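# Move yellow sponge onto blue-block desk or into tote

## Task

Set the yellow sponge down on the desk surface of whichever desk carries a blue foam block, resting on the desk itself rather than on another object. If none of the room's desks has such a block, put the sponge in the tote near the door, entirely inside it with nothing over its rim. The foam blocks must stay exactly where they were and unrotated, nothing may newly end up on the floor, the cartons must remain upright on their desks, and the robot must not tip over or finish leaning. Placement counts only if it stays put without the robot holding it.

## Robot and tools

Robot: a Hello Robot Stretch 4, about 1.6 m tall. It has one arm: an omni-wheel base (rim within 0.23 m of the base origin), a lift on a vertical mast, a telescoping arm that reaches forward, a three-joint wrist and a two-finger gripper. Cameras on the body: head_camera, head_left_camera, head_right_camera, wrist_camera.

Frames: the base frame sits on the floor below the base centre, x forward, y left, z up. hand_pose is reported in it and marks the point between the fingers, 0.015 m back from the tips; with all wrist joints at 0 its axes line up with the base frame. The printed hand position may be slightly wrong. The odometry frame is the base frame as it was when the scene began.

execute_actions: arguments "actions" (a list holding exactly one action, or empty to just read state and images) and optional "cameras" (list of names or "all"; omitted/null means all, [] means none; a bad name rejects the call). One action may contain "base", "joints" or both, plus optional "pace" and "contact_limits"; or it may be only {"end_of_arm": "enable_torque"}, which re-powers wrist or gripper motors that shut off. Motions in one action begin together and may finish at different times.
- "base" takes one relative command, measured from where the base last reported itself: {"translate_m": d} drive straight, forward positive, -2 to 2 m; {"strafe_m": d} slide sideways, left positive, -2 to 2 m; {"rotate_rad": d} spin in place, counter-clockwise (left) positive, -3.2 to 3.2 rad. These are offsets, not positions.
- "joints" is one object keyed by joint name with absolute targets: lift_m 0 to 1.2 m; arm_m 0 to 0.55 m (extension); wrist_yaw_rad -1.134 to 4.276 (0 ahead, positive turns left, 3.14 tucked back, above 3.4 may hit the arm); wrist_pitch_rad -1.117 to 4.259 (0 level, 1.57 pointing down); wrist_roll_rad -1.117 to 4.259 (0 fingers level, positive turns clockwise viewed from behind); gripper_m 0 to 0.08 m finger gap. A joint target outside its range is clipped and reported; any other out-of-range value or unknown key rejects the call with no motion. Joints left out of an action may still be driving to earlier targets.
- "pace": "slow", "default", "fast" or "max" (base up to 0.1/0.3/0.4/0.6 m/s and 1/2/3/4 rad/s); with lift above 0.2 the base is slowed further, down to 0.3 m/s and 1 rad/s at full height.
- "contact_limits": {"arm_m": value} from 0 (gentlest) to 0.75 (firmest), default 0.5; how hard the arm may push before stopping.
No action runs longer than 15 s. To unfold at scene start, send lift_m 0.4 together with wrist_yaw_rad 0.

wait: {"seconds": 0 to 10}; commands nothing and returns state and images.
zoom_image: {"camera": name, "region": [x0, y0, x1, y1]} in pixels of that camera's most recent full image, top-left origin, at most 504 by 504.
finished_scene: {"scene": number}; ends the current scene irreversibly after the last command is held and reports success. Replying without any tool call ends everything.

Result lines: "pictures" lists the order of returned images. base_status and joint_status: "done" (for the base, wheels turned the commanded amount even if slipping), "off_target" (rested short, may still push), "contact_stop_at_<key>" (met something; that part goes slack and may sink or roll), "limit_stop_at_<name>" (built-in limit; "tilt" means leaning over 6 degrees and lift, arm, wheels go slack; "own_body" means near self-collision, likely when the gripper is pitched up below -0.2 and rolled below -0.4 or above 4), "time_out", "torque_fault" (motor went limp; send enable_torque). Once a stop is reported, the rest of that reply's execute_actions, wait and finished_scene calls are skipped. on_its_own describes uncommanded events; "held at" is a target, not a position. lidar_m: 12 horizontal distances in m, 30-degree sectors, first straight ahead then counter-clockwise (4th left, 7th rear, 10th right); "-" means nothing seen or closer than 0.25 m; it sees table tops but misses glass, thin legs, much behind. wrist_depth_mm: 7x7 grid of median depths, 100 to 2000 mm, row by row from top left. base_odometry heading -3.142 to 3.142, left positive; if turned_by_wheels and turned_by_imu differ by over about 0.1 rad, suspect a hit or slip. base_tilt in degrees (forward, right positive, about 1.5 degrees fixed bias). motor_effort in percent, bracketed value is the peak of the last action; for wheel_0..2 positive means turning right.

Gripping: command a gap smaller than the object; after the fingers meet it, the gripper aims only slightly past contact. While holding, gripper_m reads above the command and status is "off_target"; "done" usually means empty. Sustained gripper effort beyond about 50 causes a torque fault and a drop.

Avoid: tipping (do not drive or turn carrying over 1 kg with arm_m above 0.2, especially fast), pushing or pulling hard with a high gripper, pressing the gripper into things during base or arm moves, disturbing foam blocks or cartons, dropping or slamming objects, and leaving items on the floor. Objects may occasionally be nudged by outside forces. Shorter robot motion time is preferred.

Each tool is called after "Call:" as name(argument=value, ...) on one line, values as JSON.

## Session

Call:
execute_actions(actions=[])

Scene clock: 0.00 s.
base_odometry: x=+0.000 y=+0.000 heading=+0.000 (m, m, rad; odometry frame)
turned_by_wheels: +0.000 (rad since the last result)
turned_by_imu: +0.000 (rad since the last result)
base_tilt: forward=+0.1 right=-0.2 (deg)
lidar_m: 1.25 1.38 1.31 1.28 1.38 1.36 1.34 1.47 1.85 1.81 1.22 0.97
base_status: not commanded
joint_positions: lift_m=+0.211 arm_m=+0.002 wrist_yaw_rad=+3.044 wrist_pitch_rad=+0.019 wrist_roll_rad=+0.003 gripper_m=+0.040
joint_status: not commanded
motor_effort: lift_m=+20 arm_m=-1 wrist_yaw_rad=-2 wrist_pitch_rad=-10 wrist_roll_rad=+0 gripper_m=+2 wheel_0=-1 wheel_1=-1 wheel_2=+1 (%)
hand_pose: x=-0.0301 y=+0.1078 z=+0.3848 quat_wxyz=(+0.049, -0.009, +0.002, +0.999) (m; base frame)
wrist_depth_mm: - 139 - - - - - / - 139 1618 1661 - - - / 109 138 1983 - - - - / 133 155 - - - - - / - - - - - - - / 1397 1499 1537 1576 1661 1661 1708 / 991 - 132 1025 106 1118 1098
pictures: head_camera, head_left_camera, head_right_camera, wrist_camera
Images, in order (width x height): head_camera 420x560, head_left_camera 420x672, head_right_camera 420x672, wrist_camera 616x392.

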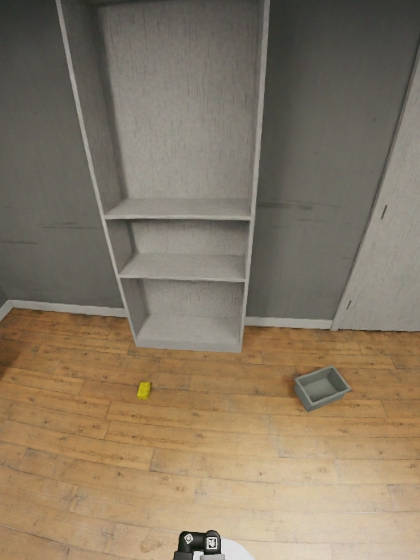

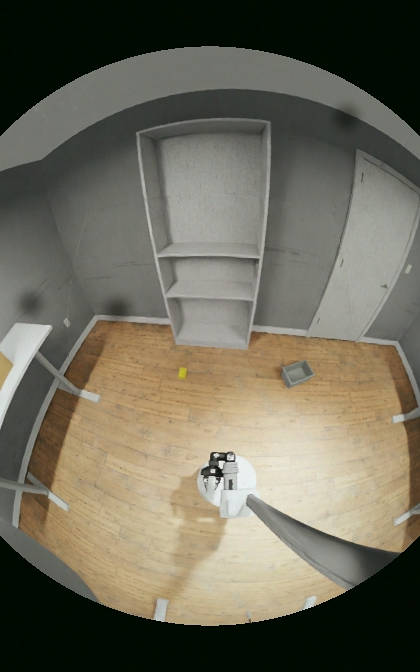

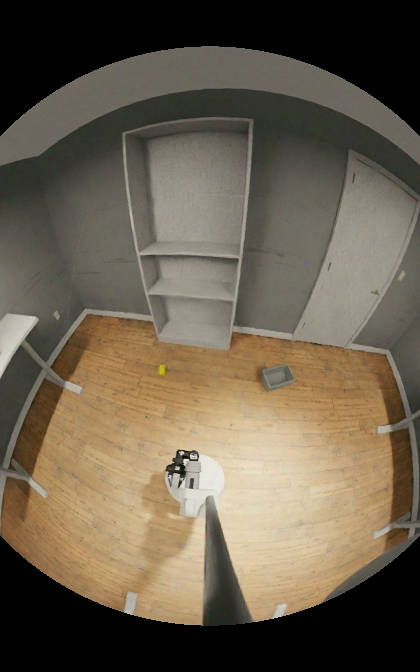

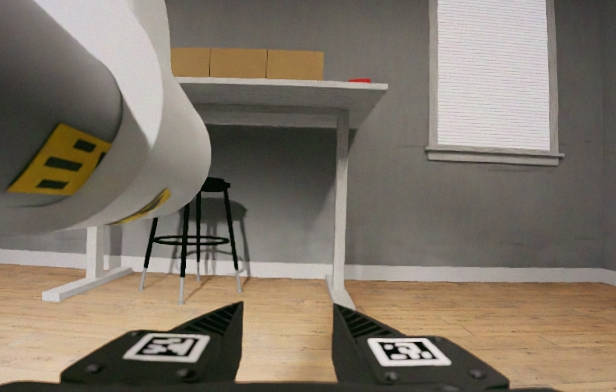

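Call:
execute_actions(actions=[{"base":{"strafe_m":0.5},"joints":{"lift_m":0.4,"wrist_yaw_rad":0,"gripper_m":0.08}}], cameras=[])

Call:
execute_actions(actions=[{"base":{"translate_m":0.3},"joints":{"lift_m":0.3,"arm_m":0.4,"wrist_pitch_rad":1.57}}], cameras=["wrist_camera"])

Scene clock: 10.90 s.
base_odometry: x=+0.000 y=+0.500 heading=+0.000 (m, m, rad; odometry frame)
turned_by_wheels: +0.000 (rad since the last result)
turned_by_imu: +0.002 (rad since the last result)
base_tilt: forward=+0.1 right=-0.2 (deg)
lidar_m: 1.34 1.02 0.80 0.77 0.84 2.07 1.36 1.40 2.37 2.32 1.32 1.37
base_status: done
joint_positions: lift_m=+0.400 arm_m=+0.002 wrist_yaw_rad=+0.000 wrist_pitch_rad=+0.019 wrist_roll_rad=+0.003 gripper_m=+0.080
joint_status: all done
motor_effort: lift_m=+24(27) arm_m=-1(1) wrist_yaw_rad=-3(8) wrist_pitch_rad=-10(10) wrist_roll_rad=+1(2) gripper_m=+2(0) wheel_0=-1(14) wheel_1=+3(12) wheel_2=+0(3) (%)
hand_pose: x=+0.3857 y=-0.0874 z=+0.5739 quat_wxyz=(+1.000, +0.002, +0.009, +0.000) (m; base frame)
wrist_depth_mm: 1576 1537 1499 1430 1397 1397 1397 / 1576 1537 1499 1397 1366 1205 1397 / 1576 1537 1499 1430 1430 1397 1397 / 1537 1537 1499 1397 1397 1308 1366 / 1537 1537 1464 1397 1366 1397 1397 / 1537 1537 1499 1397 1366 1366 1366 / - - 1336 1255 135 - 1336
pictures: none
No camera images: the call's "cameras" was empty. Leave "cameras" out to get every camera's image.

Scene clock: 13.37 s.
base_odometry: x=+0.300 y=+0.500 heading=+0.001 (m, m, rad; odometry frame)
turned_by_wheels: +0.000 (rad since the last result)
turned_by_imu: -0.001 (rad since the last result)
base_tilt: forward=+0.1 right=-0.2 (deg)
lidar_m: 1.01 1.46 0.76 0.74 0.82 1.22 1.93 1.75 2.41 2.35 1.19 1.05
base_status: done
joint_positions: lift_m=+0.300 arm_m=+0.399 wrist_yaw_rad=+0.000 wrist_pitch_rad=+1.570 wrist_roll_rad=+0.003 gripper_m=+0.080
joint_status: all done
motor_effort: lift_m=+15(23) arm_m=+4(5) wrist_yaw_rad=-1(2) wrist_pitch_rad=-1(7) wrist_roll_rad=-1(2) gripper_m=+2(2) wheel_0=+3(4) wheel_1=+3(9) wheel_2=-1(14) (%)
hand_pose: x=+0.5704 y=-0.0874 z=+0.2659 quat_wxyz=(+0.707, +0.001, +0.707, -0.001) (m; base frame)
wrist_depth_mm: 410 415 421 424 433 433 442 / 407 413 418 424 427 436 439 / 407 410 415 375 427 430 436 / 402 407 413 418 421 430 433 / 402 404 410 413 421 427 430 / 399 402 407 415 415 421 430 / - - 407 410 135 - -
pictures: wrist_camera
Images, in order (width x height): wrist_camera 616x392.

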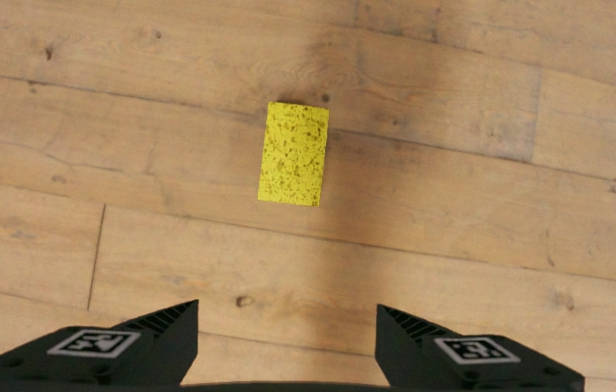

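Call:
execute_actions(actions=[{"joints":{"lift_m":0.15,"arm_m":0.51,"wrist_roll_rad":0.1}}], cameras=["wrist_camera"])

Scene clock: 18.60 s.
base_odometry: x=+0.300 y=+0.500 heading=+0.001 (m, m, rad; odometry frame)
turned_by_wheels: +0.000 (rad since the last result)
turned_by_imu: +0.001 (rad since the last result)
base_tilt: forward=+0.1 right=-0.2 (deg)
lidar_m: 1.02 1.46 0.75 0.74 0.81 1.23 1.91 1.72 2.40 2.34 1.19 1.05
base_status: not commanded
joint_positions: lift_m=+0.150 arm_m=+0.509 wrist_yaw_rad=+0.000 wrist_pitch_rad=+1.570 wrist_roll_rad=+0.100 gripper_m=+0.080
joint_status: all done
motor_effort: lift_m=+15(15) arm_m=+4(3) wrist_yaw_rad=-2(3) wrist_pitch_rad=+0(2) wrist_roll_rad=-1(7) gripper_m=+3(1) wheel_0=+3(3) wheel_1=+3(3) wheel_2=-1(1) (%)
hand_pose: x=+0.6803 y=-0.0874 z=+0.1160 quat_wxyz=(+0.707, +0.035, +0.706, -0.035) (m; base frame)
wrist_depth_mm: 262 264 267 271 273 278 279 / 259 263 266 268 272 276 278 / 258 260 264 267 271 273 277 / 256 258 262 265 268 272 276 / 255 258 260 220 267 271 273 / 254 257 259 218 265 270 272 / - - 236 217 135 - -
pictures: wrist_camera
Images, in order (width x height): wrist_camera 616x392.

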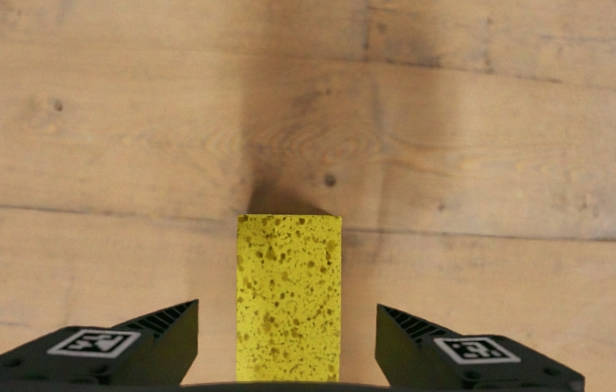

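Call:
execute_actions(actions=[{"joints":{"lift_m":0.06}}], cameras=[])

Call:
execute_actions(actions=[{"joints":{"gripper_m":0.045}}], cameras=["wrist_camera"])

Call:
execute_actions(actions=[{"joints":{"lift_m":1.2,"arm_m":0.25,"wrist_roll_rad":0}}], cameras=[])

Call:
execute_actions(actions=[{"base":{"rotate_rad":1.45},"joints":{"wrist_pitch_rad":0.6,"wrist_yaw_rad":1.4}}], cameras=["head_left_camera","head_right_camera"])

Scene clock: 28.67 s.
base_odometry: x=+0.300 y=+0.500 heading=+0.001 (m, m, rad; odometry frame)
turned_by_wheels: +0.000 (rad since the last result)
turned_by_imu: +0.001 (rad since the last result)
base_tilt: forward=+0.0 right=-0.2 (deg)
lidar_m: 1.01 1.46 0.76 0.74 0.81 1.20 1.93 1.73 2.41 2.37 1.18 1.04
base_status: not commanded
joint_positions: lift_m=+0.060 arm_m=+0.509 wrist_yaw_rad=+0.000 wrist_pitch_rad=+1.570 wrist_roll_rad=+0.100 gripper_m=+0.080
joint_status: all done
motor_effort: lift_m=+15(14) arm_m=+4(4) wrist_yaw_rad=-2(2) wrist_pitch_rad=+1(1) wrist_roll_rad=+0(2) gripper_m=+1(1) wheel_0=+3(3) wheel_1=+3(3) wheel_2=-1(1) (%)
hand_pose: x=+0.6803 y=-0.0874 z=+0.0259 quat_wxyz=(+0.706, +0.035, +0.706, -0.035) (m; base frame)
wrist_depth_mm: 172 174 176 178 180 182 - / 171 173 175 177 179 181 183 / 170 172 174 176 178 181 182 / 169 171 173 175 177 179 181 / 168 170 128 129 176 178 180 / 167 168 127 129 153 177 179 / - - 126 128 128 - -
pictures: none
No camera images: the call's "cameras" was empty. Leave "cameras" out to get every camera's image.

Scene clock: 29.67 s.
base_odometry: x=+0.300 y=+0.500 heading=+0.001 (m, m, rad; odometry frame)
turned_by_wheels: +0.000 (rad since the last result)
turned_by_imu: +0.000 (rad since the last result)
base_tilt: forward=+0.0 right=-0.2 (deg)
lidar_m: 1.02 1.45 0.76 0.73 0.81 1.19 1.92 1.76 2.43 2.36 1.19 1.04
base_status: not commanded
joint_positions: lift_m=+0.060 arm_m=+0.509 wrist_yaw_rad=+0.000 wrist_pitch_rad=+1.570 wrist_roll_rad=+0.100 gripper_m=+0.060
joint_status: gripper_m off_target (ended at +0.060, target +0.045)
on_its_own: gripper_m is held at +0.055, not at your +0.045, by its contact guard: the fingers met something
motor_effort: lift_m=+15(15) arm_m=+4(4) wrist_yaw_rad=-2(0) wrist_pitch_rad=-1(2) wrist_roll_rad=+1(0) gripper_m=-35(35) wheel_0=+3(3) wheel_1=+3(3) wheel_2=-1(1) (%)
hand_pose: x=+0.6803 y=-0.0874 z=+0.0259 quat_wxyz=(+0.706, +0.035, +0.706, -0.035) (m; base frame)
wrist_depth_mm: 172 174 176 178 180 182 - / 171 173 175 177 179 182 183 / 170 172 174 176 178 181 182 / 169 171 173 175 177 179 181 / 168 170 128 129 176 178 180 / 167 169 127 128 175 177 179 / - - 126 128 116 177 -
pictures: wrist_camera
Images, in order (width x height): wrist_camera 616x392.

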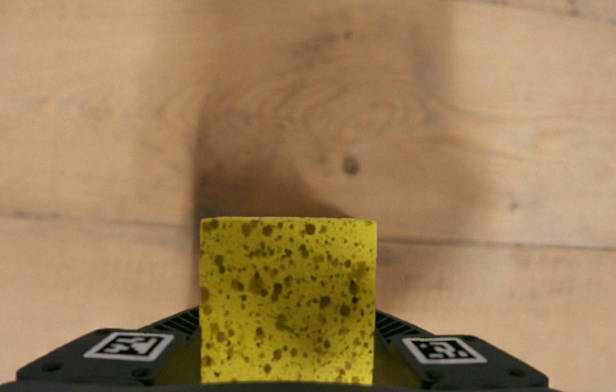

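Scene clock: 34.73 s.
base_odometry: x=+0.300 y=+0.500 heading=+0.001 (m, m, rad; odometry frame)
turned_by_wheels: +0.000 (rad since the last result)
turned_by_imu: +0.001 (rad since the last result)
base_tilt: forward=+0.0 right=-0.2 (deg)
lidar_m: 1.03 1.47 0.76 0.75 0.79 1.22 1.94 1.75 2.39 2.36 1.20 1.05
base_status: not commanded
joint_positions: lift_m=+1.199 arm_m=+0.251 wrist_yaw_rad=+0.000 wrist_pitch_rad=+1.570 wrist_roll_rad=+0.000 gripper_m=+0.060
joint_status: all done
on_its_own: gripper_m is held at +0.055, not at your +0.045, by its contact guard: the fingers met something
motor_effort: lift_m=+25(26) arm_m=-4(5) wrist_yaw_rad=-1(1) wrist_pitch_rad=+0(3) wrist_roll_rad=-1(3) gripper_m=-36(37) wheel_0=+3(3) wheel_1=+3(3) wheel_2=-1(1) (%)
hand_pose: x=+0.4217 y=-0.0874 z=+1.1650 quat_wxyz=(+0.707, +0.000, +0.707, +0.000) (m; base frame)
wrist_depth_mm: 1308 1336 1366 1255 1281 1308 1366 / 1308 1308 1366 1366 1366 1397 1430 / 1308 1308 1336 1366 1366 1397 1397 / 1308 1308 1336 1336 1366 1366 1397 / 1281 1281 128 129 1366 1397 1366 / 1281 1308 127 128 1336 1366 1366 / - - 126 128 116 1336 1366
pictures: none
No camera images: the call's "cameras" was empty. Leave "cameras" out to get every camera's image.

Scene clock: 37.47 s.
base_odometry: x=+0.300 y=+0.500 heading=+1.450 (m, m, rad; odometry frame)
turned_by_wheels: +1.449 (rad since the last result)
turned_by_imu: +1.475 (rad since the last result)
base_tilt: forward=+0.1 right=-0.2 (deg)
lidar_m: 0.72 0.79 1.06 1.58 1.65 2.56 3.20 1.21 1.07 1.02 1.39 0.78
base_status: done
joint_positions: lift_m=+1.199 arm_m=+0.251 wrist_yaw_rad=+1.400 wrist_pitch_rad=+0.603 wrist_roll_rad=+0.000 gripper_m=+0.060
joint_status: all done
on_its_own: gripper_m is held at +0.055, not at your +0.045, by its contact guard: the fingers met something
motor_effort: lift_m=+25(25) arm_m=-4(4) wrist_yaw_rad=-1(5) wrist_pitch_rad=-11(16) wrist_roll_rad=-1(0) gripper_m=-33(37) wheel_0=-3(5) wheel_1=-4(8) wheel_2=-5(11) (%)
hand_pose: x=+0.5375 y=+0.1578 z=+1.2571 quat_wxyz=(+0.730, -0.191, +0.227, +0.615) (m; base frame)
wrist_depth_mm: 1983 - - - - 1576 1160 / 1499 - - - - 1618 1182 / - - - - 1078 732 1160 / - - - - 842 634 530 / - - 128 129 661 640 492 / 1708 1708 127 128 549 569 496 / - - 126 128 116 500 484
pictures: head_left_camera, head_right_camera
Images, in order (width x height): head_left_camera 420x672, head_right_camera 420x672.

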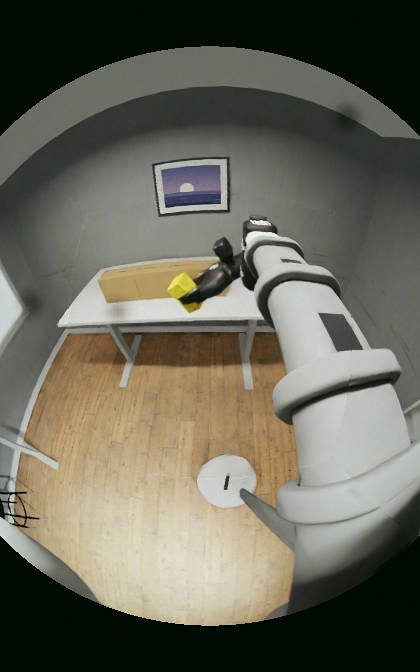

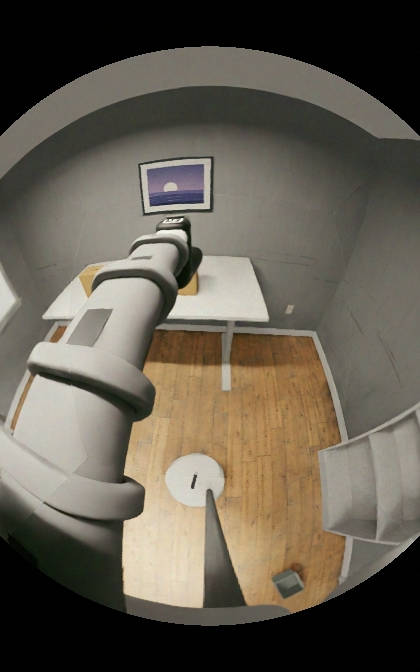

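Call:
execute_actions(actions=[{"base":{"strafe_m":-0.2}}], cameras=[])

Call:
execute_actions(actions=[{"base":{"translate_m":0.36},"joints":{"arm_m":0.55}}], cameras=["head_left_camera","wrist_camera"])

Call:
execute_actions(actions=[{"joints":{"wrist_pitch_rad":1.0}}], cameras=["wrist_camera"])

Scene clock: 45.83 s.
base_odometry: x=+0.498 y=+0.476 heading=+1.450 (m, m, rad; odometry frame)
turned_by_wheels: +0.000 (rad since the last result)
turned_by_imu: +0.001 (rad since the last result)
base_tilt: forward=+0.0 right=-0.2 (deg)
lidar_m: 0.73 0.78 1.07 1.77 1.86 2.57 3.22 1.11 0.88 0.83 1.18 1.59
base_status: done
joint_positions: lift_m=+1.199 arm_m=+0.251 wrist_yaw_rad=+1.400 wrist_pitch_rad=+0.603 wrist_roll_rad=+0.000 gripper_m=+0.060
joint_status: not commanded
on_its_own: gripper_m is held at +0.055, not at your +0.045, by its contact guard: the fingers met something
motor_effort: lift_m=+25(25) arm_m=-4(4) wrist_yaw_rad=-3(1) wrist_pitch_rad=-9(7) wrist_roll_rad=-2(0) gripper_m=-36(36) wheel_0=+2(7) wheel_1=-2(14) wheel_2=+0(4) (%)
hand_pose: x=+0.5375 y=+0.1578 z=+1.2571 quat_wxyz=(+0.730, -0.191, +0.227, +0.615) (m; base frame)
wrist_depth_mm: - - - - - 1576 1160 / 1863 - - - - 1499 1182 / - - - - 976 741 1138 / - - - - 842 640 525 / - - 128 129 661 634 492 / 1661 1708 127 128 549 569 496 / - - 126 128 116 504 484
pictures: none
No camera images: the call's "cameras" was empty. Leave "cameras" out to get every camera's image.

Scene clock: 48.50 s.
base_odometry: x=+0.542 y=+0.833 heading=+1.450 (m, m, rad; odometry frame)
turned_by_wheels: +0.000 (rad since the last result)
turned_by_imu: -0.001 (rad since the last result)
base_tilt: forward=+0.0 right=-0.2 (deg)
lidar_m: 0.38 0.41 0.57 1.90 1.85 3.30 3.62 1.22 0.88 0.86 1.19 0.42
base_status: done
joint_positions: lift_m=+1.199 arm_m=+0.549 wrist_yaw_rad=+1.400 wrist_pitch_rad=+0.603 wrist_roll_rad=+0.000 gripper_m=+0.060
joint_status: all done
on_its_own: gripper_m is held at +0.055, not at your +0.045, by its contact guard: the fingers met something
motor_effort: lift_m=+24(24) arm_m=+4(5) wrist_yaw_rad=-1(1) wrist_pitch_rad=-9(9) wrist_roll_rad=+1(2) gripper_m=-36(35) wheel_0=+1(8) wheel_1=+3(8) wheel_2=-1(13) (%)
hand_pose: x=+0.8361 y=+0.1578 z=+1.2571 quat_wxyz=(+0.730, -0.191, +0.227, +0.615) (m; base frame)
wrist_depth_mm: - - - 1983 891 554 413 / - - - 1756 917 585 445 / - 609 1060 1098 931 591 452 / 477 484 778 831 820 597 459 / 366 402 128 129 654 609 462 / 306 338 127 128 554 569 462 / - - 126 128 116 512 452
pictures: head_left_camera, wrist_camera
Images, in order (width x height): head_left_camera 420x672, wrist_camera 616x392.

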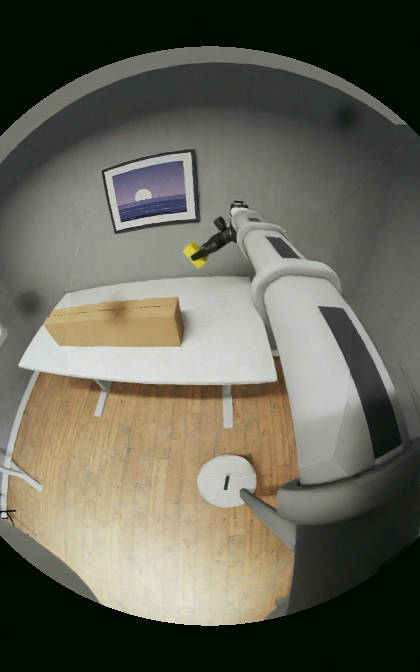

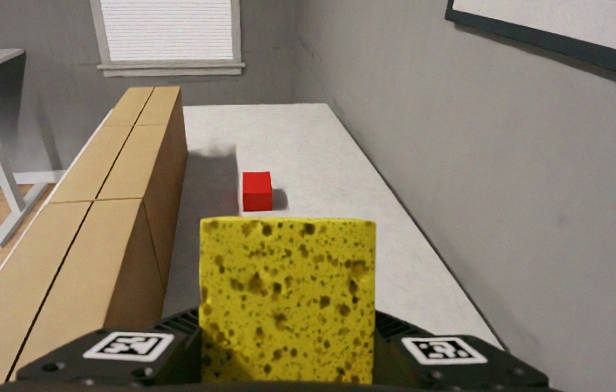

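Scene clock: 49.30 s.
base_odometry: x=+0.542 y=+0.833 heading=+1.450 (m, m, rad; odometry frame)
turned_by_wheels: +0.000 (rad since the last result)
turned_by_imu: +0.000 (rad since the last result)
base_tilt: forward=+0.1 right=-0.2 (deg)
lidar_m: 0.37 0.40 0.56 1.92 1.84 3.30 3.61 1.23 0.87 0.82 1.20 0.42
base_status: not commanded
joint_positions: lift_m=+1.199 arm_m=+0.549 wrist_yaw_rad=+1.400 wrist_pitch_rad=+1.002 wrist_roll_rad=+0.000 gripper_m=+0.060
joint_status: all done
on_its_own: gripper_m is held at +0.055, not at your +0.045, by its contact guard: the fingers met something
motor_effort: lift_m=+24(24) arm_m=+4(4) wrist_yaw_rad=-4(1) wrist_pitch_rad=-4(6) wrist_roll_rad=-1(1) gripper_m=-34(36) wheel_0=+1(1) wheel_1=+3(3) wheel_2=-1(1) (%)
hand_pose: x=+0.8258 y=+0.0981 z=+1.1986 quat_wxyz=(+0.671, -0.309, +0.367, +0.565) (m; base frame)
wrist_depth_mm: 382 402 691 715 759 585 449 / 332 379 621 634 647 615 462 / 290 364 544 559 564 569 469 / 265 345 488 496 504 521 480 / 307 357 128 129 449 466 477 / 379 392 127 128 404 418 421 / - - 126 128 116 389 389
pictures: wrist_camera
Images, in order (width x height): wrist_camera 616x392.

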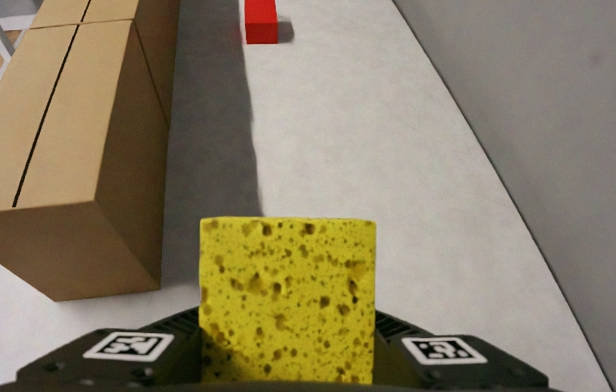

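Call:
execute_actions(actions=[{"base":{"translate_m":-0.5},"joints":{"arm_m":0.2,"wrist_pitch_rad":0.6}}], cameras=[])

Call:
execute_actions(actions=[{"base":{"rotate_rad":1.54}}], cameras=[])

Call:
execute_actions(actions=[{"base":{"translate_m":0.9}}], cameras=["head_left_camera","head_right_camera"])

Scene clock: 58.43 s.
base_odometry: x=+0.481 y=+0.337 heading=+1.449 (m, m, rad; odometry frame)
turned_by_wheels: +0.000 (rad since the last result)
turned_by_imu: +0.004 (rad since the last result)
base_tilt: forward=+0.0 right=-0.2 (deg)
lidar_m: 0.89 0.93 1.28 1.77 1.86 2.40 3.08 0.96 0.87 0.83 0.87 1.63
base_status: done
joint_positions: lift_m=+1.200 arm_m=+0.201 wrist_yaw_rad=+1.400 wrist_pitch_rad=+0.603 wrist_roll_rad=+0.000 gripper_m=+0.060
joint_status: all done
on_its_own: gripper_m is held at +0.055, not at your +0.045, by its contact guard: the fingers met something
motor_effort: lift_m=+24(25) arm_m=-4(5) wrist_yaw_rad=-3(1) wrist_pitch_rad=-10(11) wrist_roll_rad=+0(2) gripper_m=-35(35) wheel_0=-3(6) wheel_1=-5(7) wheel_2=+2(15) (%)
hand_pose: x=+0.4876 y=+0.1578 z=+1.2572 quat_wxyz=(+0.730, -0.191, +0.227, +0.615) (m; base frame)
wrist_depth_mm: 1661 - - - - 1808 1397 / 1661 - - - - 1708 1430 / - - - - 1255 917 759 / - - - - - 842 699 / 1983 - 128 129 1756 759 668 / 1708 1756 127 128 1756 1808 574 / - - 126 128 116 1576 530
pictures: none
No camera images: the call's "cameras" was empty. Leave "cameras" out to get every camera's image.

Scene clock: 61.27 s.
base_odometry: x=+0.481 y=+0.337 heading=+2.989 (m, m, rad; odometry frame)
turned_by_wheels: +1.539 (rad since the last result)
turned_by_imu: +1.567 (rad since the last result)
base_tilt: forward=+0.1 right=-0.2 (deg)
lidar_m: 1.78 1.84 2.30 2.21 0.97 0.89 0.83 0.84 1.58 0.88 0.91 1.21
base_status: done
joint_positions: lift_m=+1.200 arm_m=+0.201 wrist_yaw_rad=+1.400 wrist_pitch_rad=+0.603 wrist_roll_rad=+0.000 gripper_m=+0.060
joint_status: not commanded
on_its_own: gripper_m is held at +0.055, not at your +0.045, by its contact guard: the fingers met something
motor_effort: lift_m=+24(24) arm_m=-4(4) wrist_yaw_rad=-2(0) wrist_pitch_rad=-8(10) wrist_roll_rad=+1(2) gripper_m=-36(35) wheel_0=-2(8) wheel_1=-4(10) wheel_2=-4(7) (%)
hand_pose: x=+0.4876 y=+0.1578 z=+1.2572 quat_wxyz=(+0.730, -0.191, +0.227, +0.615) (m; base frame)
wrist_depth_mm: - - - - - - - / - - - - - - - / - - - - - - - / - - - - - - - / 1983 - 128 129 - - - / 1661 1708 127 128 1756 1863 1863 / - - 126 128 116 1618 1618
pictures: none
No camera images: the call's "cameras" was empty. Leave "cameras" out to get every camera's image.

Scene clock: 65.73 s.
base_odometry: x=-0.408 y=+0.474 heading=+2.989 (m, m, rad; odometry frame)
turned_by_wheels: +0.000 (rad since the last result)
turned_by_imu: -0.003 (rad since the last result)
base_tilt: forward=+0.0 right=-0.2 (deg)
lidar_m: 0.86 0.91 1.22 2.24 2.33 1.66 1.73 1.30 0.88 0.84 0.88 1.71
base_status: done
joint_positions: lift_m=+1.200 arm_m=+0.201 wrist_yaw_rad=+1.400 wrist_pitch_rad=+0.603 wrist_roll_rad=+0.000 gripper_m=+0.060
joint_status: not commanded
on_its_own: gripper_m is held at +0.055, not at your +0.045, by its contact guard: the fingers met something
motor_effort: lift_m=+24(25) arm_m=-4(4) wrist_yaw_rad=-1(1) wrist_pitch_rad=-11(10) wrist_roll_rad=-2(1) gripper_m=-34(35) wheel_0=+1(10) wheel_1=+3(10) wheel_2=-2(14) (%)
hand_pose: x=+0.4876 y=+0.1578 z=+1.2572 quat_wxyz=(+0.730, -0.191, +0.227, +0.615) (m; base frame)
wrist_depth_mm: 1983 - - - - 1756 1308 / - - - - 1430 1618 1336 / - - - - 1160 820 732 / - - - - - 788 634 / 1983 - 128 129 1397 723 634 / 1708 1708 127 128 1281 1205 574 / - - 126 128 116 1618 512
pictures: head_left_camera, head_right_camera
Images, in order (width x height): head_left_camera 420x672, head_right_camera 420x672.

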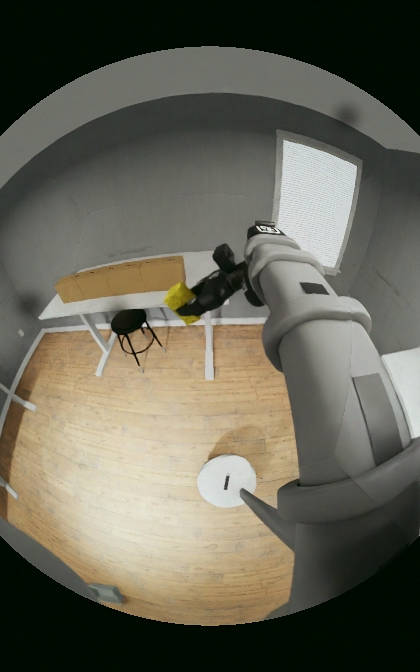

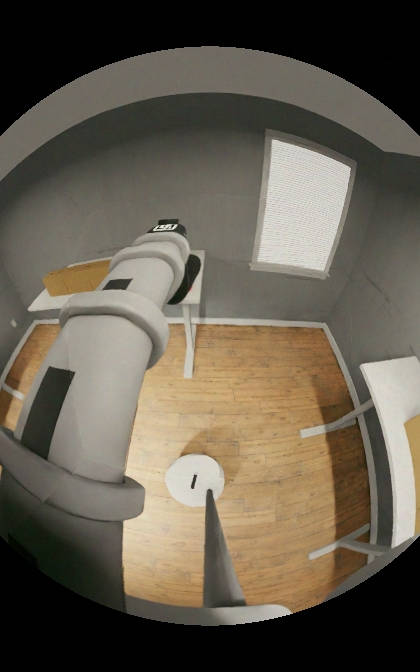

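Call:
execute_actions(actions=[{"base":{"translate_m":0.5},"joints":{"arm_m":0.55}}], cameras=["head_left_camera","wrist_camera"])

Call:
execute_actions(actions=[{"joints":{"wrist_pitch_rad":0.95}}], cameras=["wrist_camera"])

Scene clock: 73.67 s.
base_odometry: x=-0.902 y=+0.550 heading=+2.989 (m, m, rad; odometry frame)
turned_by_wheels: +0.000 (rad since the last result)
turned_by_imu: -0.001 (rad since the last result)
base_tilt: forward=+0.1 right=-0.2 (deg)
lidar_m: 0.38 0.39 0.52 1.42 2.34 2.06 2.25 1.28 0.89 0.83 1.66 1.22
base_status: done
joint_positions: lift_m=+1.200 arm_m=+0.549 wrist_yaw_rad=+1.400 wrist_pitch_rad=+0.603 wrist_roll_rad=+0.000 gripper_m=+0.060
joint_status: all done
on_its_own: gripper_m is held at +0.055, not at your +0.045, by its contact guard: the fingers met something
motor_effort: lift_m=+25(24) arm_m=+4(5) wrist_yaw_rad=+0(2) wrist_pitch_rad=-8(8) wrist_roll_rad=-1(1) gripper_m=-36(35) wheel_0=+1(9) wheel_1=+3(7) wheel_2=+2(13) (%)
hand_pose: x=+0.8361 y=+0.1578 z=+1.2572 quat_wxyz=(+0.730, -0.191, +0.227, +0.615) (m; base frame)
wrist_depth_mm: - - - 1618 798 525 407 / - 976 - 1464 820 535 415 / 634 691 1060 1098 854 549 424 / 452 640 809 842 809 554 430 / 375 597 128 129 654 564 430 / 325 512 127 128 549 549 436 / - - 126 128 116 492 430
pictures: head_left_camera, wrist_camera
Images, in order (width x height): head_left_camera 420x672, wrist_camera 616x392.

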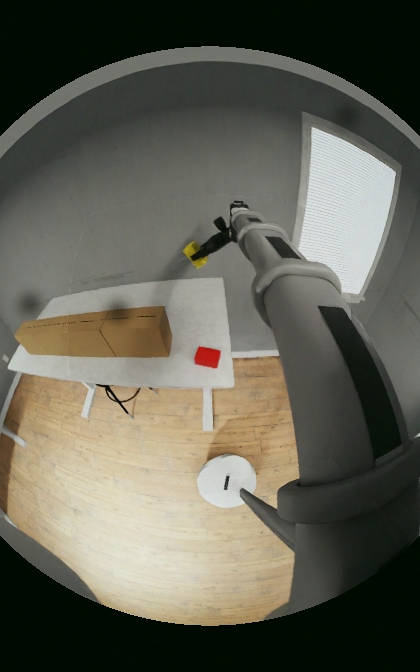

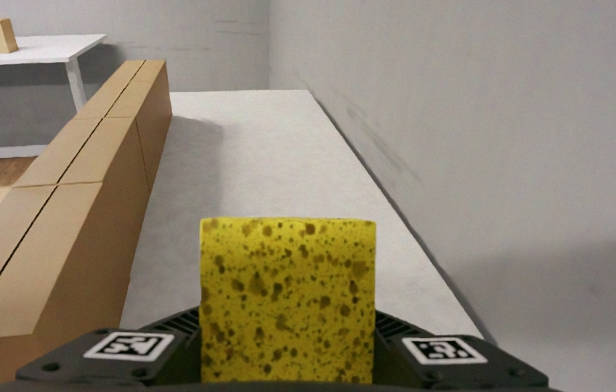

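Scene clock: 74.43 s.
base_odometry: x=-0.902 y=+0.550 heading=+2.989 (m, m, rad; odometry frame)
turned_by_wheels: +0.000 (rad since the last result)
turned_by_imu: +0.000 (rad since the last result)
base_tilt: forward=+0.1 right=-0.2 (deg)
lidar_m: 0.37 0.39 0.52 1.41 2.32 2.04 2.26 1.28 0.88 0.82 1.70 1.17
base_status: not commanded
joint_positions: lift_m=+1.200 arm_m=+0.549 wrist_yaw_rad=+1.400 wrist_pitch_rad=+0.952 wrist_roll_rad=+0.000 gripper_m=+0.060
joint_status: all done
on_its_own: gripper_m is held at +0.055, not at your +0.045, by its contact guard: the fingers met something
motor_effort: lift_m=+25(24) arm_m=+4(4) wrist_yaw_rad=-2(1) wrist_pitch_rad=-6(5) wrist_roll_rad=-1(0) gripper_m=-36(34) wheel_0=+1(1) wheel_1=+3(2) wheel_2=+2(2) (%)
hand_pose: x=+0.8273 y=+0.1068 z=+1.2045 quat_wxyz=(+0.680, -0.295, +0.350, +0.573) (m; base frame)
wrist_depth_mm: 421 634 778 798 788 539 415 / 370 603 668 683 699 559 427 / 325 544 580 591 603 574 439 / 317 484 508 521 525 535 449 / 362 439 128 129 466 480 462 / 397 407 127 128 418 430 436 / - - 126 128 116 399 402
pictures: wrist_camera
Images, in order (width x height): wrist_camera 616x392.

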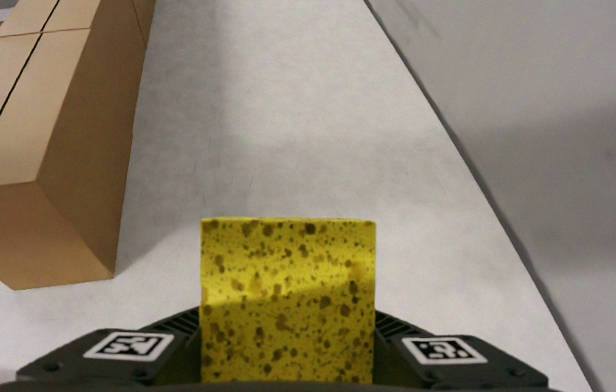

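Call:
execute_actions(actions=[{"base":{"translate_m":-0.25},"joints":{"arm_m":0.1,"wrist_pitch_rad":0.6}}], cameras=[])

Call:
execute_actions(actions=[{"base":{"rotate_rad":1.56}}], cameras=[])

Call:
execute_actions(actions=[{"base":{"translate_m":1.3}}], cameras=["head_left_camera","head_right_camera"])

Scene clock: 84.87 s.
base_odometry: x=-0.655 y=+0.512 heading=+2.989 (m, m, rad; odometry frame)
turned_by_wheels: +0.000 (rad since the last result)
turned_by_imu: +0.002 (rad since the last result)
base_tilt: forward=+0.1 right=-0.1 (deg)
lidar_m: 0.62 0.65 0.88 2.24 2.33 1.89 2.00 1.29 0.88 0.83 0.89 1.45
base_status: done
joint_positions: lift_m=+1.200 arm_m=+0.101 wrist_yaw_rad=+1.400 wrist_pitch_rad=+0.603 wrist_roll_rad=+0.000 gripper_m=+0.060
joint_status: all done
on_its_own: gripper_m is held at +0.055, not at your +0.045, by its contact guard: the fingers met something
motor_effort: lift_m=+24(23) arm_m=-4(5) wrist_yaw_rad=-2(2) wrist_pitch_rad=-8(13) wrist_roll_rad=-1(0) gripper_m=-35(37) wheel_0=-1(3) wheel_1=-3(10) wheel_2=+0(12) (%)
hand_pose: x=+0.3876 y=+0.1578 z=+1.2571 quat_wxyz=(+0.730, -0.191, +0.227, +0.615) (m; base frame)
wrist_depth_mm: - - - - - 1537 1138 / - - - - 1118 1499 1182 / - - - - 917 707 1138 / - - - - 820 609 530 / 1983 - 128 129 668 615 473 / 1661 1708 127 128 554 554 473 / - - 126 128 116 504 477
pictures: none
No camera images: the call's "cameras" was empty. Leave "cameras" out to get every camera's image.

Scene clock: 87.70 s.
base_odometry: x=-0.655 y=+0.512 heading=-1.735 (m, m, rad; odometry frame)
turned_by_wheels: +1.559 (rad since the last result)
turned_by_imu: +1.588 (rad since the last result)
base_tilt: forward=+0.1 right=-0.2 (deg)
lidar_m: 2.24 2.31 1.86 1.97 1.28 0.91 0.83 1.71 1.46 0.62 0.65 0.88
base_status: done
joint_positions: lift_m=+1.200 arm_m=+0.101 wrist_yaw_rad=+1.400 wrist_pitch_rad=+0.603 wrist_roll_rad=+0.000 gripper_m=+0.060
joint_status: not commanded
on_its_own: gripper_m is held at +0.055, not at your +0.045, by its contact guard: the fingers met something
motor_effort: lift_m=+25(24) arm_m=-4(4) wrist_yaw_rad=-1(3) wrist_pitch_rad=-7(7) wrist_roll_rad=-1(1) gripper_m=-36(37) wheel_0=-3(3) wheel_1=-6(6) wheel_2=-4(3) (%)
hand_pose: x=+0.3876 y=+0.1578 z=+1.2571 quat_wxyz=(+0.730, -0.191, +0.227, +0.615) (m; base frame)
wrist_depth_mm: 1921 1921 1983 - - - - / - - - - - - - / - - - - - - - / - - - - - - - / - - 128 129 - - - / 1661 1756 127 128 1756 1863 1808 / - - 126 128 116 1576 1618
pictures: none
No camera images: the call's "cameras" was empty. Leave "cameras" out to get every camera's image.

Scene clock: 93.50 s.
base_odometry: x=-0.868 y=-0.770 heading=-1.735 (m, m, rad; odometry frame)
turned_by_wheels: +0.000 (rad since the last result)
turned_by_imu: -0.005 (rad since the last result)
base_tilt: forward=+0.0 right=-0.2 (deg)
lidar_m: 0.90 0.99 1.32 1.68 1.68 2.37 3.01 0.87 0.60 0.57 0.58 1.83
base_status: done
joint_positions: lift_m=+1.200 arm_m=+0.101 wrist_yaw_rad=+1.400 wrist_pitch_rad=+0.603 wrist_roll_rad=+0.000 gripper_m=+0.060
joint_status: not commanded
on_its_own: gripper_m is held at +0.055, not at your +0.045, by its contact guard: the fingers met something
motor_effort: lift_m=+24(24) arm_m=-4(4) wrist_yaw_rad=-3(2) wrist_pitch_rad=-8(9) wrist_roll_rad=+1(1) gripper_m=-36(35) wheel_0=+2(4) wheel_1=+5(10) wheel_2=-2(12) (%)
hand_pose: x=+0.3875 y=+0.1578 z=+1.2571 quat_wxyz=(+0.730, -0.191, +0.227, +0.615) (m; base frame)
wrist_depth_mm: 1983 - - - - 1983 1537 / - - - - - 1921 1537 / - - - - - 1042 842 / - - - - - 976 820 / 1983 1983 128 129 - - 741 / 1708 1756 127 128 1756 1863 1618 / - - 126 128 116 1618 1576
pictures: head_left_camera, head_right_camera
Images, in order (width x height): head_left_camera 420x672, head_right_camera 420x672.

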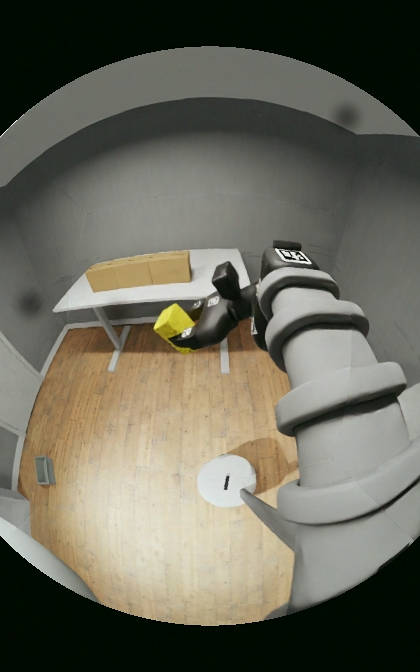

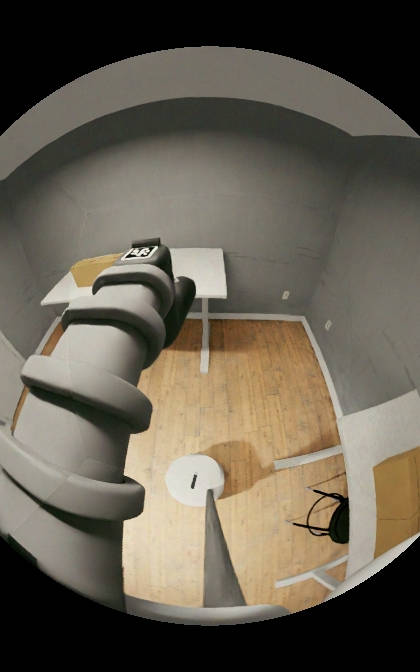

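Call:
execute_actions(actions=[{"base":{"translate_m":0.54},"joints":{"arm_m":0.55}}], cameras=["head_left_camera","wrist_camera"])

Call:
execute_actions(actions=[{"joints":{"wrist_pitch_rad":0.95}}], cameras=["wrist_camera"])

Scene clock: 100.80 s.
base_odometry: x=-0.956 y=-1.303 heading=-1.735 (m, m, rad; odometry frame)
turned_by_wheels: +0.000 (rad since the last result)
turned_by_imu: -0.001 (rad since the last result)
base_tilt: forward=+0.1 right=-0.2 (deg)
lidar_m: 0.39 0.41 0.55 2.31 1.87 2.87 3.62 0.85 0.62 1.08 1.38 0.43
base_status: done
joint_positions: lift_m=+1.200 arm_m=+0.549 wrist_yaw_rad=+1.400 wrist_pitch_rad=+0.603 wrist_roll_rad=+0.000 gripper_m=+0.060
joint_status: all done
on_its_own: gripper_m is held at +0.055, not at your +0.045, by its contact guard: the fingers met something
motor_effort: lift_m=+24(24) arm_m=+4(3) wrist_yaw_rad=-2(2) wrist_pitch_rad=-8(9) wrist_roll_rad=-1(1) gripper_m=-36(36) wheel_0=+2(5) wheel_1=+4(12) wheel_2=+0(13) (%)
hand_pose: x=+0.8361 y=+0.1578 z=+1.2572 quat_wxyz=(+0.730, -0.191, +0.227, +0.615) (m; base frame)
wrist_depth_mm: 1983 - - 1708 891 585 459 / - - - 1576 904 603 466 / - 640 1060 1078 946 615 477 / 455 504 778 831 842 621 484 / 366 466 128 129 661 634 492 / 306 397 127 128 544 580 496 / - - 126 128 116 517 484
pictures: head_left_camera, wrist_camera
Images, in order (width x height): head_left_camera 420x672, wrist_camera 616x392.

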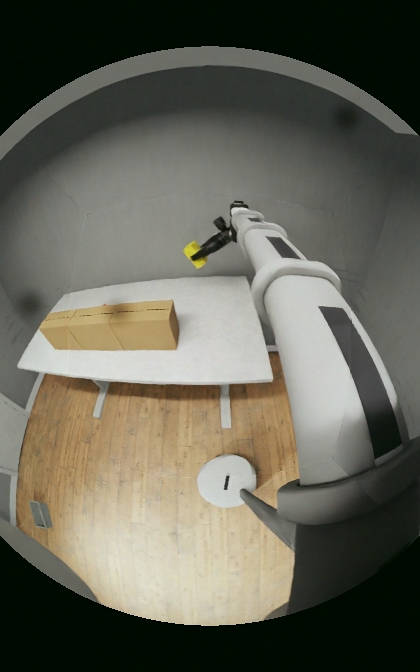

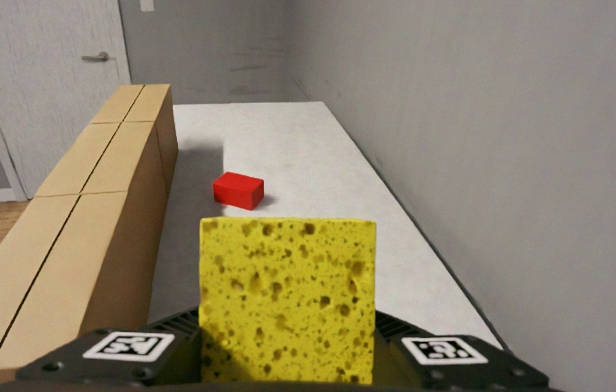

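Scene clock: 101.57 s.
base_odometry: x=-0.956 y=-1.303 heading=-1.735 (m, m, rad; odometry frame)
turned_by_wheels: +0.000 (rad since the last result)
turned_by_imu: +0.000 (rad since the last result)
base_tilt: forward=+0.0 right=-0.2 (deg)
lidar_m: 0.39 0.39 0.56 2.31 1.86 2.86 3.62 0.84 0.65 1.07 1.38 0.42
base_status: not commanded
joint_positions: lift_m=+1.200 arm_m=+0.549 wrist_yaw_rad=+1.400 wrist_pitch_rad=+0.952 wrist_roll_rad=+0.000 gripper_m=+0.060
joint_status: all done
on_its_own: gripper_m is held at +0.055, not at your +0.045, by its contact guard: the fingers met something
motor_effort: lift_m=+24(24) arm_m=+4(4) wrist_yaw_rad=-1(1) wrist_pitch_rad=-5(10) wrist_roll_rad=-1(2) gripper_m=-34(34) wheel_0=+2(2) wheel_1=+4(4) wheel_2=+0(0) (%)
hand_pose: x=+0.8273 y=+0.1068 z=+1.2045 quat_wxyz=(+0.680, -0.295, +0.350, +0.573) (m; base frame)
wrist_depth_mm: 421 484 759 809 809 609 473 / 362 455 668 683 707 627 484 / 312 436 574 591 603 615 500 / 279 413 508 517 530 554 512 / 312 389 128 129 462 480 512 / 384 399 127 129 418 430 439 / - - 126 128 116 397 399
pictures: wrist_camera
Images, in order (width x height): wrist_camera 616x392.

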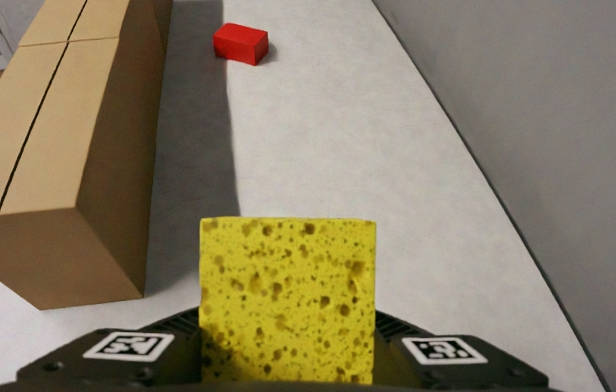

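Call:
execute_actions(actions=[{"base":{"translate_m":-0.8},"joints":{"arm_m":0.25,"wrist_pitch_rad":0.6}}], cameras=[])

Call:
execute_actions(actions=[{"base":{"rotate_rad":1.56},"joints":{"lift_m":0.4,"wrist_pitch_rad":1.57,"wrist_yaw_rad":0}}], cameras=[])

Call:
execute_actions(actions=[{"base":{"translate_m":1.0}}], cameras=["head_camera","wrist_camera"])

Scene clock: 114.33 s.
base_odometry: x=-0.826 y=-0.514 heading=-1.735 (m, m, rad; odometry frame)
turned_by_wheels: +0.000 (rad since the last result)
turned_by_imu: +0.005 (rad since the last result)
base_tilt: forward=+0.0 right=-0.2 (deg)
lidar_m: 1.19 1.24 1.67 1.60 2.10 2.06 2.71 0.93 0.63 0.58 0.61 1.87
base_status: done
joint_positions: lift_m=+1.200 arm_m=+0.251 wrist_yaw_rad=+1.400 wrist_pitch_rad=+0.603 wrist_roll_rad=+0.000 gripper_m=+0.060
joint_status: all done
on_its_own: gripper_m is held at +0.055, not at your +0.045, by its contact guard: the fingers met something
motor_effort: lift_m=+24(24) arm_m=-4(7) wrist_yaw_rad=-3(0) wrist_pitch_rad=-9(12) wrist_roll_rad=+0(2) gripper_m=-35(37) wheel_0=-1(7) wheel_1=-3(13) wheel_2=+0(11) (%)
hand_pose: x=+0.5376 y=+0.1578 z=+1.2572 quat_wxyz=(+0.730, -0.191, +0.227, +0.615) (m; base frame)
wrist_depth_mm: 1921 - - - - - 1618 / - - - - - - 1576 / - - - - - 1182 946 / - - - - - - 891 / - 1983 128 129 - - 1756 / 1708 1708 127 129 1756 1863 1708 / - - 126 128 116 1576 1576
pictures: none
No camera images: the call's "cameras" was empty. Leave "cameras" out to get every camera's image.

Scene clock: 118.27 s.
base_odometry: x=-0.825 y=-0.514 heading=-0.176 (m, m, rad; odometry frame)
turned_by_wheels: +1.559 (rad since the last result)
turned_by_imu: +1.588 (rad since the last result)
base_tilt: forward=+0.0 right=-0.2 (deg)
lidar_m: 1.60 2.10 2.00 1.87 0.89 0.61 0.58 0.60 1.84 1.18 1.20 1.63
base_status: done
joint_positions: lift_m=+0.400 arm_m=+0.251 wrist_yaw_rad=+0.000 wrist_pitch_rad=+1.570 wrist_roll_rad=+0.000 gripper_m=+0.060
joint_status: all done
on_its_own: gripper_m is held at +0.055, not at your +0.045, by its contact guard: the fingers met something
motor_effort: lift_m=+15(23) arm_m=-4(4) wrist_yaw_rad=-1(8) wrist_pitch_rad=-1(6) wrist_roll_rad=-1(1) gripper_m=-35(38) wheel_0=-4(5) wheel_1=-6(10) wheel_2=-3(9) (%)
hand_pose: x=+0.4218 y=-0.0874 z=+0.3659 quat_wxyz=(+0.707, +0.000, +0.707, +0.000) (m; base frame)
wrist_depth_mm: 512 512 525 525 535 544 549 / 508 517 521 525 530 544 544 / 504 512 517 525 530 535 544 / 500 504 517 517 530 535 539 / 500 504 128 129 521 530 535 / 496 500 127 129 521 530 535 / - - 126 128 116 525 530
pictures: none
No camera images: the call's "cameras" was empty. Leave "cameras" out to get every camera's image.

Scene clock: 123.10 s.
base_odometry: x=+0.159 y=-0.689 heading=-0.175 (m, m, rad; odometry frame)
turned_by_wheels: +0.000 (rad since the last result)
turned_by_imu: -0.004 (rad since the last result)
base_tilt: forward=+0.0 right=-0.2 (deg)
lidar_m: 0.65 0.61 1.41 1.94 2.03 1.70 1.74 1.62 1.24 1.13 1.23 1.36
base_status: done
joint_positions: lift_m=+0.400 arm_m=+0.251 wrist_yaw_rad=+0.000 wrist_pitch_rad=+1.570 wrist_roll_rad=+0.000 gripper_m=+0.060
joint_status: not commanded
on_its_own: gripper_m is held at +0.055, not at your +0.045, by its contact guard: the fingers met something
motor_effort: lift_m=+15(15) arm_m=-4(4) wrist_yaw_rad=-2(3) wrist_pitch_rad=-3(3) wrist_roll_rad=+1(1) gripper_m=-34(35) wheel_0=+2(7) wheel_1=+3(10) wheel_2=+0(10) (%)
hand_pose: x=+0.4218 y=-0.0874 z=+0.3659 quat_wxyz=(+0.707, +0.000, +0.707, +0.000) (m; base frame)
wrist_depth_mm: 445 430 477 525 535 544 549 / 442 500 521 525 535 539 544 / 504 508 517 521 530 535 544 / 504 508 512 521 525 530 544 / 500 504 128 129 525 530 539 / 496 500 127 128 521 530 535 / - - 126 128 116 525 530
pictures: head_camera, wrist_camera
Images, in order (width x height): head_camera 420x560, wrist_camera 616x392.

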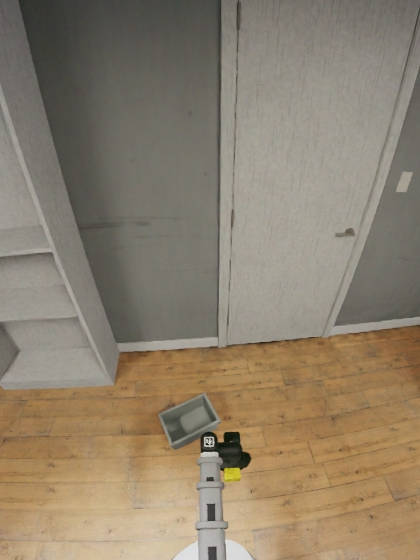

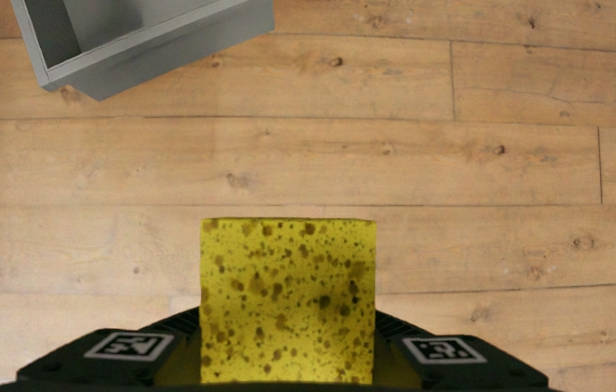

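Call:
execute_actions(actions=[{"base":{"strafe_m":0.15},"joints":{"arm_m":0.49,"wrist_roll_rad":1.19}}], cameras=[])

Call:
execute_actions(actions=[{"base":{"translate_m":0.1}}], cameras=["head_camera","wrist_camera"])

Scene clock: 130.93 s.
base_odometry: x=+0.185 y=-0.541 heading=-0.175 (m, m, rad; odometry frame)
turned_by_wheels: +0.000 (rad since the last result)
turned_by_imu: +0.001 (rad since the last result)
base_tilt: forward=+0.1 right=-0.2 (deg)
lidar_m: 0.62 1.11 1.40 1.79 1.86 1.70 1.71 1.65 1.39 1.29 1.36 0.74
base_status: done
joint_positions: lift_m=+0.400 arm_m=+0.489 wrist_yaw_rad=+0.000 wrist_pitch_rad=+1.570 wrist_roll_rad=+1.190 gripper_m=+0.060
joint_status: all done
on_its_own: gripper_m is held at +0.055, not at your +0.045, by its contact guard: the fingers met something
motor_effort: lift_m=+15(15) arm_m=+4(4) wrist_yaw_rad=-1(2) wrist_pitch_rad=+1(1) wrist_roll_rad=+2(5) gripper_m=-35(36) wheel_0=-1(10) wheel_1=+2(10) wheel_2=+0(1) (%)
hand_pose: x=+0.6603 y=-0.0874 z=+0.3659 quat_wxyz=(+0.586, +0.396, +0.585, -0.396) (m; base frame)
wrist_depth_mm: 508 512 521 525 530 535 544 / 508 512 517 525 530 530 535 / 504 430 508 521 525 530 535 / 500 466 508 521 525 530 535 / 500 462 128 129 521 525 530 / 496 418 127 129 517 525 530 / - - 126 128 116 521 530
pictures: none
No camera images: the call's "cameras" was empty. Leave "cameras" out to get every camera's image.

Scene clock: 132.47 s.
base_odometry: x=+0.284 y=-0.558 heading=-0.175 (m, m, rad; odometry frame)
turned_by_wheels: +0.000 (rad since the last result)
turned_by_imu: +0.000 (rad since the last result)
base_tilt: forward=+0.0 right=-0.2 (deg)
lidar_m: 0.48 1.00 1.26 1.79 1.85 1.82 1.85 1.76 1.38 1.29 1.87 0.62
base_status: done
joint_positions: lift_m=+0.400 arm_m=+0.489 wrist_yaw_rad=+0.000 wrist_pitch_rad=+1.570 wrist_roll_rad=+1.190 gripper_m=+0.060
joint_status: not commanded
on_its_own: gripper_m is held at +0.055, not at your +0.045, by its contact guard: the fingers met something
motor_effort: lift_m=+15(16) arm_m=+4(4) wrist_yaw_rad=-2(4) wrist_pitch_rad=+0(1) wrist_roll_rad=+1(1) gripper_m=-38(36) wheel_0=+1(6) wheel_1=+3(9) wheel_2=-2(10) (%)
hand_pose: x=+0.6604 y=-0.0874 z=+0.3659 quat_wxyz=(+0.586, +0.396, +0.585, -0.396) (m; base frame)
wrist_depth_mm: 512 512 521 521 530 535 539 / 508 517 517 521 530 535 539 / 508 512 517 517 525 530 535 / 504 508 436 512 525 530 535 / 500 504 128 129 525 525 530 / 500 504 127 128 517 525 530 / - - 126 128 116 521 525
pictures: head_camera, wrist_camera
Images, in order (width x height): head_camera 420x560, wrist_camera 616x392.

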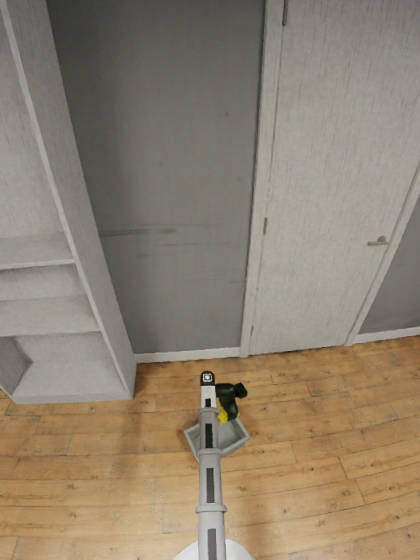

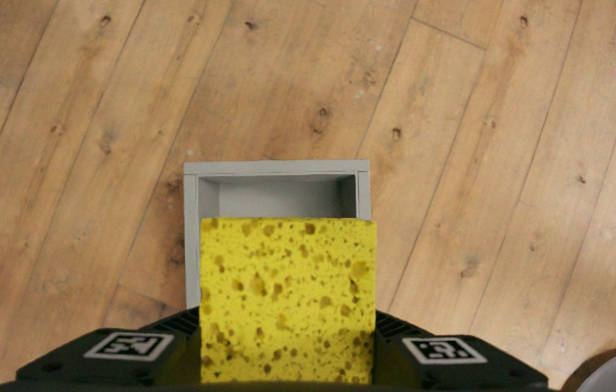

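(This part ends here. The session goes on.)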